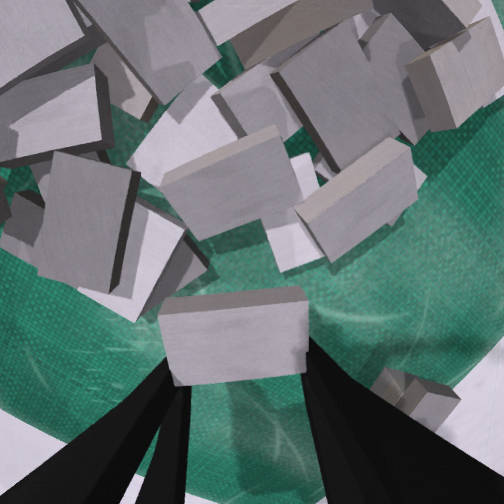

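Emit:
execute_actions:
  actions:
    - {"rows":[[-0.5,1.3,1.3,-1.3,0,0,1,0.67,1.93,1.575,-1.02,-0.03,0.1,-0.19],[-0.5,1.3,1.3,-1.3,0,0,1,0.63,1.93,1.575,-1.05,-0.06,0.3,-0.19],[-0.5,1.3,1.3,-1.3,0,0,1,0.59,1.93,1.575,-1.08,-0.11,0.5,-0.19],[-0.5,1.3,1.3,-1.3,0,0,1,0.55,1.93,1.575,-1.1,-0.11,0.8,-0.19],[-0.5,1.3,1.3,-1.3,0,0,1,0.52,1.93,1.575,-1.12,-0.11,1.1,-0.19],[-0.5,1.3,1.3,-1.3,0,0,1,0.49,1.93,1.575,-1.12,-0.11,1.55,-0.19],[-0.5,1.3,1.3,-1.3,0,0,1,0.46,1.93,1.575,-1.12,-0.11,1.55,-0.19],[-0.5,1.3,1.3,-1.3,0,0,1,0.44,1.94,1.575,-1.12,-0.11,1.55,-0.19],[-0.5,1.3,1.3,-1.3,0,0,1,0.43,1.95,1.575,-1.12,-0.11,1.55,-0.19],[-0.5,1.3,1.3,-1.3,0,0,1,0.42,1.96,1.575,-1.12,-0.11,1.55,-0.19],[-0.5,1.3,1.3,-1.3,0,0,1,0.42,1.97,1.575,-1.12,-0.11,1.55,-0.19],[-0.5,1.3,1.3,-1.3,0,0,1,0.42,1.985,1.575,-1.12,-0.11,1.55,-0.19]],"steps":15}

Emit:
execute_actions:
  actions:
    - {"steps":26}
  pictures: true

Scene clock: 42.57 s of 5800.00 s.
left_arm: end_effector_position=(+0.2119, +0.2946, +0.2005) grip_measured=+1.000 end_effector_quat_wxyz=(+0.146, +0.142, +0.979, -0.019) | right_arm: end_effector_position=(+0.3896, -0.1896, +0.0886) grip_measured=-0.153 end_effector_quat_wxyz=(+0.058, -0.054, +0.995, +0.062)
Joint positions: left_arm=[-0.491  1.294  1.317 -1.299 -0.007 -0.005  0.094] | right_arm=[ 0.583  1.925  1.555 -1.05  -0.079  0.285  0.04 ]
Joint velocities: left_arm=[ 0.012 -0.002 -0.007 -0.007  0.022 -0.022  0.   ] | right_arm=[-1.184  0.002  0.002 -0.388 -0.256  2.821 -0.001]
Steps of this call (steps 1 to 9: the last 9 steps of your previous action; steps 10 to 19: the robot went on to your last target; steps 20 to 25: the first 6 steps of this action). Readings (joint positions):
20: left_arm=[-0.491 1.294 1.317 -1.299 -0.007 -0.005] | right_arm=[0.704 1.925 1.555 -0.978 0.000 -0.198]
21: left_arm=[-0.491 1.294 1.317 -1.299 -0.007 -0.005] | right_arm=[0.697 1.925 1.555 -0.987 -0.013 -0.109]
23: left_arm=[-0.491 1.294 1.317 -1.299 -0.007 -0.005] | right_arm=[0.655 1.925 1.555 -1.017 -0.054 0.087]
25: the state above

Scene clock: 43.43 s of 5800.00 s.
left_arm: end_effector_position=(+0.2119, +0.2946, +0.2005) grip_measured=+1.000 end_effector_quat_wxyz=(+0.146, +0.142, +0.979, -0.019) | right_arm: end_effector_position=(+0.3938, -0.2515, +0.0610) grip_measured=-0.153 end_effector_quat_wxyz=(-0.034, +0.608, +0.792, +0.042)
Joint positions: left_arm=[-0.491  1.294  1.317 -1.299 -0.007 -0.005  0.094] | right_arm=[ 0.416  1.997  1.555 -1.108 -0.106  1.532  0.04 ]
Joint velocities: left_arm=[ 0.012 -0.012  0.002 -0.037  0.007 -0.051  0.   ] | right_arm=[ 0.012 -0.002 -0.002 -0.051  0.051  0.037 -0.   ]
Kept back: nothing.
Steps of this call (steps 1 to 9: the last 9 steps of your previous action; steps 10 to 26: the robot went on to your last target). Readings (joint positions):
1: left_arm=[-0.491 1.294 1.317 -1.299 -0.007 -0.005] | right_arm=[0.540 1.925 1.555 -1.062 -0.085 0.384]
2: left_arm=[-0.491 1.294 1.317 -1.299 -0.007 -0.005] | right_arm=[0.499 1.927 1.555 -1.071 -0.087 0.483]
4: left_arm=[-0.491 1.294 1.317 -1.299 -0.007 -0.005] | right_arm=[0.431 1.935 1.555 -1.083 -0.088 0.682]
8: left_arm=[-0.491 1.294 1.317 -1.299 -0.007 -0.005] | right_arm=[0.393 1.975 1.555 -1.098 -0.089 1.080]
26: the state above

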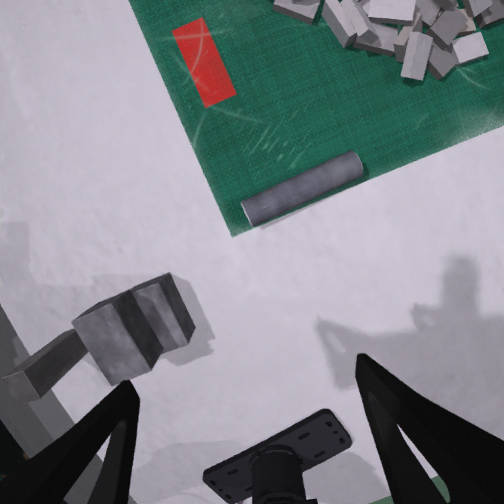

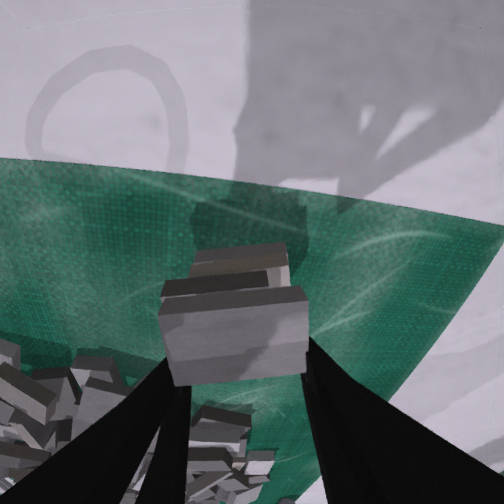

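Emit:
execute_actions:
  actions:
    - {"rows":[[-0.5,1.3,1.3,-1.3,0,0,1,0.44,2.01,1.565,-1.09,-0.11,1.57,-0.19],[-0.5,1.3,1.3,-1.3,0,0,1,0.44,2.02,1.565,-1.09,-0.11,1.57,-0.19],[-0.5,1.3,1.3,-1.3,0,0,1,0.44,2.03,1.565,-1.09,-0.11,1.57,-0.19]],"steps":10}

Emit:
execute_actions:
  actions:
    - {"steps":14}
  pictures: true

Scene clock: 43.87 s of 5800.00 s.
left_arm: end_effector_position=(+0.2119, +0.2946, +0.2005) grip_measured=+1.000 end_effector_quat_wxyz=(+0.146, +0.142, +0.979, -0.019) | right_arm: end_effector_position=(+0.3938, -0.2511, +0.0607) grip_measured=-0.153 end_effector_quat_wxyz=(-0.034, +0.612, +0.789, +0.042)
Joint positions: left_arm=[-0.491  1.294  1.317 -1.299 -0.007 -0.005  0.094] | right_arm=[ 0.417  1.998  1.555 -1.107 -0.106  1.543  0.04 ]
Joint velocities: left_arm=[-0.007 -0.017 -0.032 -0.007 -0.022  0.066  0.   ] | right_arm=[ 0.022  0.037 -0.012  0.037 -0.037  0.139 -0.002]
Steps of this call (steps 1 to 12: the robot went on to your last target; step 13: the first step of this action). Readings (joint positions):
13: the state above

Scene clock: 44.33 s of 5800.00 s.
left_arm: end_effector_position=(+0.2119, +0.2946, +0.2005) grip_measured=+1.000 end_effector_quat_wxyz=(+0.146, +0.142, +0.979, -0.019) | right_arm: end_effector_position=(+0.3923, -0.2443, +0.0470) grip_measured=-0.153 end_effector_quat_wxyz=(-0.044, +0.612, +0.789, +0.031)
Joint positions: left_arm=[-0.491  1.294  1.317 -1.299 -0.007 -0.005  0.094] | right_arm=[ 0.434  2.036  1.555 -1.095 -0.107  1.559  0.04 ]
Joint velocities: left_arm=[ 0.012  0.012 -0.002 -0.081 -0.066 -0.007  0.   ] | right_arm=[-0.012 -0.012 -0.017 -0.051  0.081 -0.051 -0.001]
Kept back: nothing.
Steps of this call (steps 1 to 9: the last 9 steps of your previous action; steps 10 to 14: the robot went on to your last target). Readings (joint positions):
1: left_arm=[-0.491 1.294 1.317 -1.299 -0.007 -0.005] | right_arm=[0.419 2.000 1.555 -1.105 -0.106 1.547]
2: left_arm=[-0.491 1.294 1.317 -1.299 -0.007 -0.005] | right_arm=[0.422 2.005 1.555 -1.103 -0.106 1.549]
4: left_arm=[-0.491 1.294 1.317 -1.299 -0.007 -0.005] | right_arm=[0.429 2.017 1.555 -1.100 -0.106 1.553]
8: left_arm=[-0.491 1.294 1.317 -1.299 -0.007 -0.005] | right_arm=[0.434 2.036 1.555 -1.097 -0.107 1.557]
14: the state above

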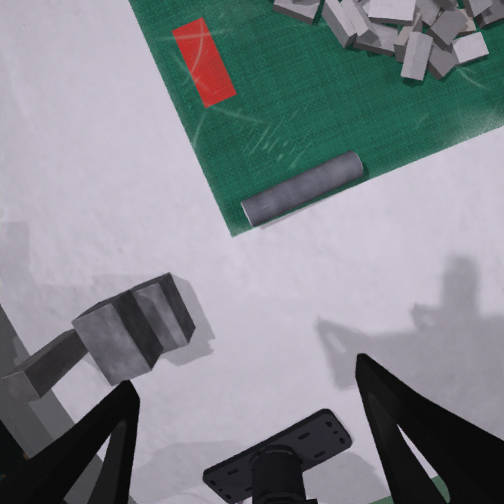

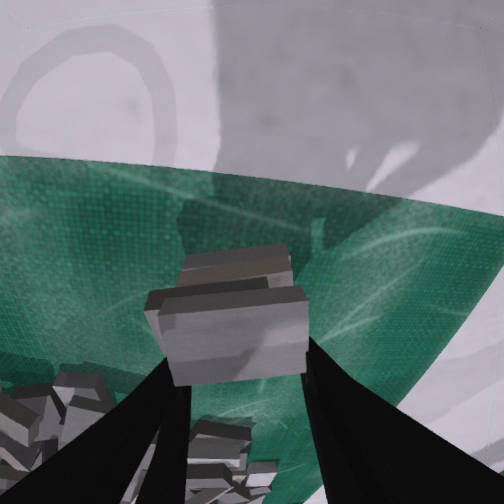

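Emit:
execute_actions:
  actions:
    - {"rows":[[-0.5,1.3,1.3,-1.3,0,0,1,0.435,2.04,1.555,-1.09,-0.11,1.57,-0.1],[-0.5,1.3,1.3,-1.3,0,0,1,0.435,2.04,1.555,-1.09,-0.11,1.57,0.1],[-0.5,1.3,1.3,-1.3,0,0,1,0.435,2.04,1.555,-1.08,-0.11,1.57,0.3],[-0.5,1.3,1.3,-1.3,0,0,1,0.435,2.04,1.555,-1.07,-0.11,1.57,0.5],[-0.5,1.3,1.3,-1.3,0,0,1,0.435,2.04,1.555,-1.07,-0.11,1.57,0.5],[-0.5,1.3,1.3,-1.3,0,0,1,0.435,2.04,1.555,-1.06,-0.06,1.57,0.5],[-0.5,1.3,1.3,-1.3,0,0,1,0.435,2.04,1.54,-1.04,-0.06,1.57,0.5],[-0.5,1.3,1.3,-1.3,0,0,1,0.435,2.045,1.525,-1.02,-0.06,1.57,0.5],[-0.5,1.3,1.3,-1.3,0,0,1,0.435,2.05,1.51,-1.0,-0.06,1.57,0.5],[-0.5,1.3,1.3,-1.3,0,0,1,0.435,2.055,1.495,-0.98,-0.06,1.57,0.5],[-0.5,1.3,1.3,-1.3,0,0,1,0.435,2.062,1.478,-0.965,-0.06,1.57,0.5]],"steps":15}

Emit:
execute_actions:
  actions:
    - {"steps":18}
  pictures: true

Scene clock: 45.30 s of 5800.00 s.
left_arm: end_effector_position=(+0.2119, +0.2946, +0.2005) grip_measured=+1.000 end_effector_quat_wxyz=(+0.146, +0.142, +0.979, -0.019) | right_arm: end_effector_position=(+0.3949, -0.2446, +0.0469) grip_measured=+0.492 end_effector_quat_wxyz=(-0.039, +0.613, +0.789, +0.033)
Joint positions: left_arm=[-0.491  1.294  1.317 -1.299 -0.007 -0.005  0.094] | right_arm=[ 0.434  2.036  1.555 -1.085 -0.102  1.56   0.07 ]
Joint velocities: left_arm=[ 0.012 -0.002 -0.002  0.007  0.066 -0.022  0.   ] | right_arm=[ 0.002 -0.002  0.012  0.125  0.212 -0.007  0.013]
Steps of this call (steps 1 to 23: the robot went on to your last target; steps 24 to 29: the first 6 steps of this action). Readings (joint positions):
24: left_arm=[-0.491 1.294 1.317 -1.299 -0.007 -0.005] | right_arm=[0.434 2.036 1.555 -1.095 -0.107 1.560]
25: left_arm=[-0.491 1.294 1.317 -1.299 -0.007 -0.005] | right_arm=[0.434 2.036 1.555 -1.095 -0.107 1.560]
27: left_arm=[-0.491 1.294 1.317 -1.299 -0.007 -0.005] | right_arm=[0.434 2.036 1.555 -1.092 -0.107 1.560]
29: the state above

Scene clock: 45.90 s of 5800.00 s.
left_arm: end_effector_position=(+0.2119, +0.2946, +0.2005) grip_measured=+1.000 end_effector_quat_wxyz=(+0.146, +0.142, +0.979, -0.019) | right_arm: end_effector_position=(+0.3985, -0.2496, +0.0180) grip_measured=+0.498 end_effector_quat_wxyz=(-0.023, +0.613, +0.789, +0.027)
Joint positions: left_arm=[-0.491  1.294  1.317 -1.299 -0.007 -0.005  0.094] | right_arm=[ 0.434  2.068  1.485 -0.975 -0.07   1.56   0.07 ]
Joint velocities: left_arm=[ 0.012  0.012 -0.002  0.022  0.051  0.066  0.   ] | right_arm=[ 0.007 -0.027 -0.012  0.007 -0.051 -0.022  0.   ]
Kept back: nothing.
Steps of this call (steps 1 to 9: the last 9 steps of your previous action; steps 10 to 18: the robot went on to your last target). Readings (joint positions):
1: left_arm=[-0.491 1.294 1.317 -1.299 -0.007 -0.005] | right_arm=[0.434 2.036 1.555 -1.080 -0.095 1.560]
2: left_arm=[-0.491 1.294 1.317 -1.299 -0.007 -0.005] | right_arm=[0.434 2.036 1.552 -1.069 -0.090 1.560]
4: left_arm=[-0.491 1.294 1.317 -1.299 -0.007 -0.005] | right_arm=[0.434 2.036 1.535 -1.039 -0.082 1.560]
8: left_arm=[-0.491 1.294 1.317 -1.299 -0.007 -0.005] | right_arm=[0.434 2.053 1.494 -1.000 -0.074 1.560]
18: the state above

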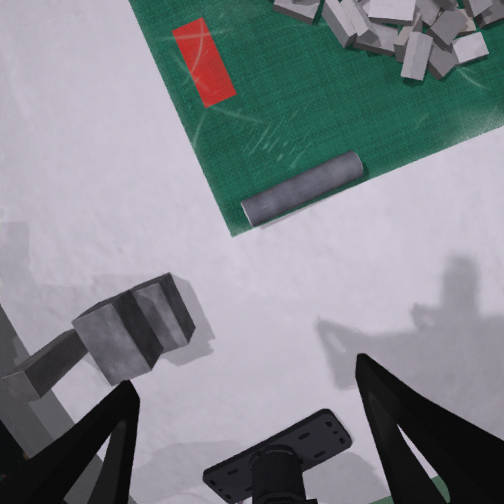

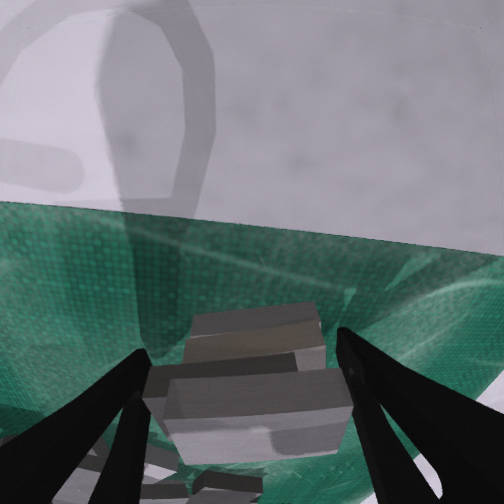

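Emit:
execute_actions:
  actions:
    - {"rows":[[-0.5,1.3,1.3,-1.3,0,0,1,0.435,2.075,1.472,-1.0,-0.07,1.57,0.4],[-0.5,1.3,1.3,-1.3,0,0,1,0.435,2.075,1.472,-1.0,-0.07,1.57,0.33],[-0.5,1.3,1.3,-1.3,0,0,1,0.435,2.075,1.472,-1.0,-0.07,1.57,0.26],[-0.5,1.3,1.3,-1.3,0,0,1,0.435,2.075,1.472,-1.0,-0.07,1.57,0.2],[-0.5,1.3,1.3,-1.3,0,0,1,0.435,2.075,1.472,-1.0,-0.07,1.57,0.15],[-0.5,1.3,1.3,-1.3,0,0,1,0.435,2.075,1.472,-1.0,-0.07,1.57,0.1],[-0.5,1.3,1.3,-1.3,0,0,1,0.435,2.075,1.472,-1.0,-0.07,1.57,0.05],[-0.5,1.3,1.3,-1.3,0,0,1,0.435,2.075,1.472,-1.0,-0.07,1.57,0.0],[-0.5,1.3,1.3,-1.3,0,0,1,0.435,2.075,1.472,-1.0,-0.07,1.57,-0.04],[-0.5,1.3,1.3,-1.3,0,0,1,0.435,2.075,1.472,-1.0,-0.07,1.57,-0.08],[-0.5,1.3,1.3,-1.3,0,0,1,0.435,2.075,1.472,-1.0,-0.07,1.57,-0.12],[-0.5,1.3,1.3,-1.3,0,0,1,0.435,2.075,1.472,-1.0,-0.07,1.57,-0.165]],"steps":15}

Emit:
execute_actions:
  actions:
    - {"rows":[[-0.5,1.3,1.3,-1.3,0,0,1,0.435,2.075,1.472,-1.0,-0.07,1.57,-0.165],[-0.5,1.3,1.3,-1.3,0,0,1,0.435,2.075,1.472,-1.0,-0.07,1.57,-0.05],[-0.5,1.3,1.3,-1.3,0,0,1,0.435,2.075,1.472,-1.0,-0.07,1.57,0.2],[-0.5,1.3,1.3,-1.3,0,0,1,0.435,2.075,1.472,-1.0,-0.07,1.57,0.5]],"steps":15}
  pictures: true

Scene clock: 46.87 s of 5800.00 s.
left_arm: end_effector_position=(+0.2119, +0.2946, +0.2005) grip_measured=+1.000 end_effector_quat_wxyz=(+0.146, +0.142, +0.979, -0.019) | right_arm: end_effector_position=(+0.3969, -0.2500, +0.0180) grip_measured=+0.124 end_effector_quat_wxyz=(-0.025, +0.613, +0.789, +0.024)
Joint positions: left_arm=[-0.491  1.294  1.317 -1.299 -0.007 -0.005  0.094] | right_arm=[ 0.434  2.068  1.485 -0.982 -0.069  1.56   0.053]
Joint velocities: left_arm=[ 0.007  0.007 -0.002  0.066  0.081 -0.037  0.   ] | right_arm=[ 0.007  0.012 -0.002 -0.022 -0.051 -0.037 -0.046]
Steps of this call (steps 1 to 15: the robot went on to your last target; steps 16 to 23: nothing new was sent; steps 24 to 29: the first 6 steps of this action). Readings (joint positions):
24: left_arm=[-0.491 1.294 1.317 -1.299 -0.007 -0.005] | right_arm=[0.434 2.068 1.485 -0.972 -0.069 1.560]
25: left_arm=[-0.491 1.294 1.317 -1.299 -0.007 -0.005] | right_arm=[0.434 2.068 1.485 -0.975 -0.069 1.560]
27: left_arm=[-0.491 1.294 1.317 -1.299 -0.007 -0.005] | right_arm=[0.434 2.068 1.485 -0.979 -0.069 1.560]
29: the state above

Scene clock: 47.37 s of 5800.00 s.
left_arm: end_effector_position=(+0.2119, +0.2946, +0.2005) grip_measured=+1.000 end_effector_quat_wxyz=(+0.146, +0.142, +0.979, -0.019) | right_arm: end_effector_position=(+0.3934, -0.2509, +0.0180) grip_measured=+0.489 end_effector_quat_wxyz=(-0.030, +0.613, +0.789, +0.018)
Joint positions: left_arm=[-0.491  1.294  1.317 -1.299 -0.007 -0.005  0.094] | right_arm=[ 0.434  2.068  1.485 -0.996 -0.069  1.561  0.07 ]
Joint velocities: left_arm=[-0.017 -0.002  0.017  0.007  0.022  0.022  0.   ] | right_arm=[-0.002 -0.012 -0.012 -0.051 -0.022  0.051  0.019]
Steps of this call (steps 1 to 9: the last 9 steps of your previous action; steps 10 to 15: the first 6 steps of this action). Readings (joint positions):
10: left_arm=[-0.491 1.294 1.317 -1.299 -0.007 -0.005] | right_arm=[0.434 2.068 1.485 -0.996 -0.069 1.560]
11: left_arm=[-0.491 1.294 1.317 -1.299 -0.007 -0.005] | right_arm=[0.434 2.068 1.485 -0.996 -0.069 1.560]
13: left_arm=[-0.491 1.294 1.317 -1.299 -0.007 -0.005] | right_arm=[0.434 2.068 1.485 -0.996 -0.069 1.561]
15: the state above

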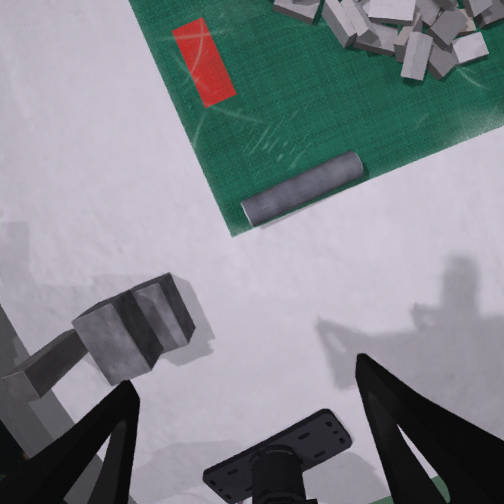

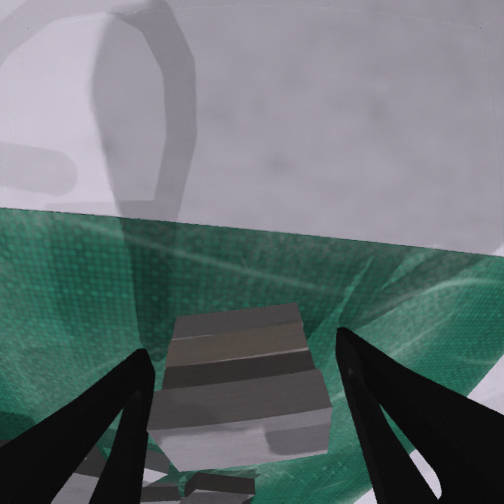

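Emit:
execute_actions:
  actions:
    - {"rows":[[-0.5,1.3,1.3,-1.3,0,0,1,0.45,2.075,1.475,-0.99,-0.04,0,0.65],[-0.5,1.3,1.3,-1.3,0,0,1,0.465,2.075,1.475,-0.99,0.01,-0.01,0.65]],"steps":15}

Emit:
execute_actions:
  actions:
    - {"steps":20}
  pictures: true

Scene clock: 54.03 s of 5800.00 s.
left_arm: end_effector_position=(+0.2119, +0.2946, +0.2005) grip_measured=+1.000 end_effector_quat_wxyz=(+0.146, +0.142, +0.979, -0.019) | right_arm: end_effector_position=(+0.3936, -0.2517, +0.0176) grip_measured=+0.648 end_effector_quat_wxyz=(-0.009, +0.354, +0.935, +0.007)
Joint positions: left_arm=[-0.491  1.294  1.317 -1.299 -0.007 -0.005  0.094] | right_arm=[ 0.455  2.068  1.485 -0.995 -0.021  0.984  0.077]
Joint velocities: left_arm=[-0.012 -0.012 -0.007 -0.007  0.081  0.037  0.   ] | right_arm=[ 0.095 -0.012  0.012  0.007  0.154 -2.747 -0.   ]
Steps of this call (steps 1 to 9: the last 9 steps of your previous action; steps 10 to 15: the robot went on to your last target; steps 16 to 90: nothing new was sent; then 3.47 s passed at rest; steps 91 to 96: the first 6 steps of this action). Readings (joint positions):
91: left_arm=[-0.491 1.294 1.317 -1.299 -0.007 -0.005] | right_arm=[0.435 2.068 1.485 -0.996 -0.067 1.480]
92: left_arm=[-0.491 1.294 1.317 -1.299 -0.007 -0.005] | right_arm=[0.437 2.068 1.485 -0.996 -0.055 1.380]
94: left_arm=[-0.491 1.294 1.317 -1.299 -0.007 -0.005] | right_arm=[0.446 2.068 1.485 -0.995 -0.034 1.182]
96: the state above

Scene clock: 54.70 s of 5800.00 s.
left_arm: end_effector_position=(+0.2119, +0.2946, +0.2005) grip_measured=+1.000 end_effector_quat_wxyz=(+0.146, +0.142, +0.979, -0.019) | right_arm: end_effector_position=(+0.3942, -0.2538, +0.0176) grip_measured=+0.648 end_effector_quat_wxyz=(-0.003, -0.124, +0.992, -0.002)
Joint positions: left_arm=[-0.491  1.294  1.317 -1.299 -0.007 -0.005  0.094] | right_arm=[ 0.46   2.068  1.485 -0.995  0.002  0.017  0.077]
Joint velocities: left_arm=[-0.012  0.017  0.017  0.022 -0.095  0.007  0.   ] | right_arm=[-0.012 -0.022 -0.002  0.051 -0.022 -0.183  0.   ]
Kept back: nothing.
Steps of this call (steps 1 to 9: the last 9 steps of your previous action; steps 10 to 20: the robot went on to your last target). Readings (joint positions):
1: left_arm=[-0.491 1.294 1.317 -1.299 -0.007 -0.005] | right_arm=[0.458 2.068 1.485 -0.995 -0.018 0.885]
2: left_arm=[-0.491 1.294 1.317 -1.299 -0.007 -0.005] | right_arm=[0.459 2.068 1.485 -0.995 -0.015 0.786]
4: left_arm=[-0.491 1.294 1.317 -1.299 -0.007 -0.005] | right_arm=[0.460 2.068 1.485 -0.995 -0.010 0.588]
8: left_arm=[-0.491 1.294 1.317 -1.299 -0.007 -0.005] | right_arm=[0.460 2.068 1.485 -0.995 -0.003 0.251]
20: the state above

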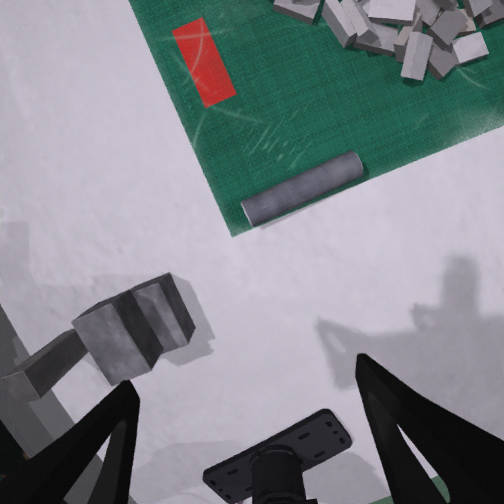

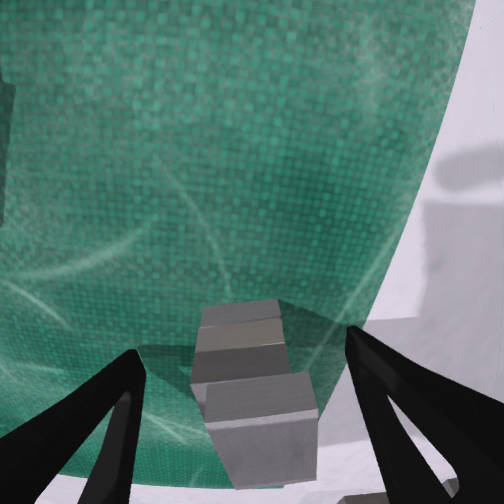

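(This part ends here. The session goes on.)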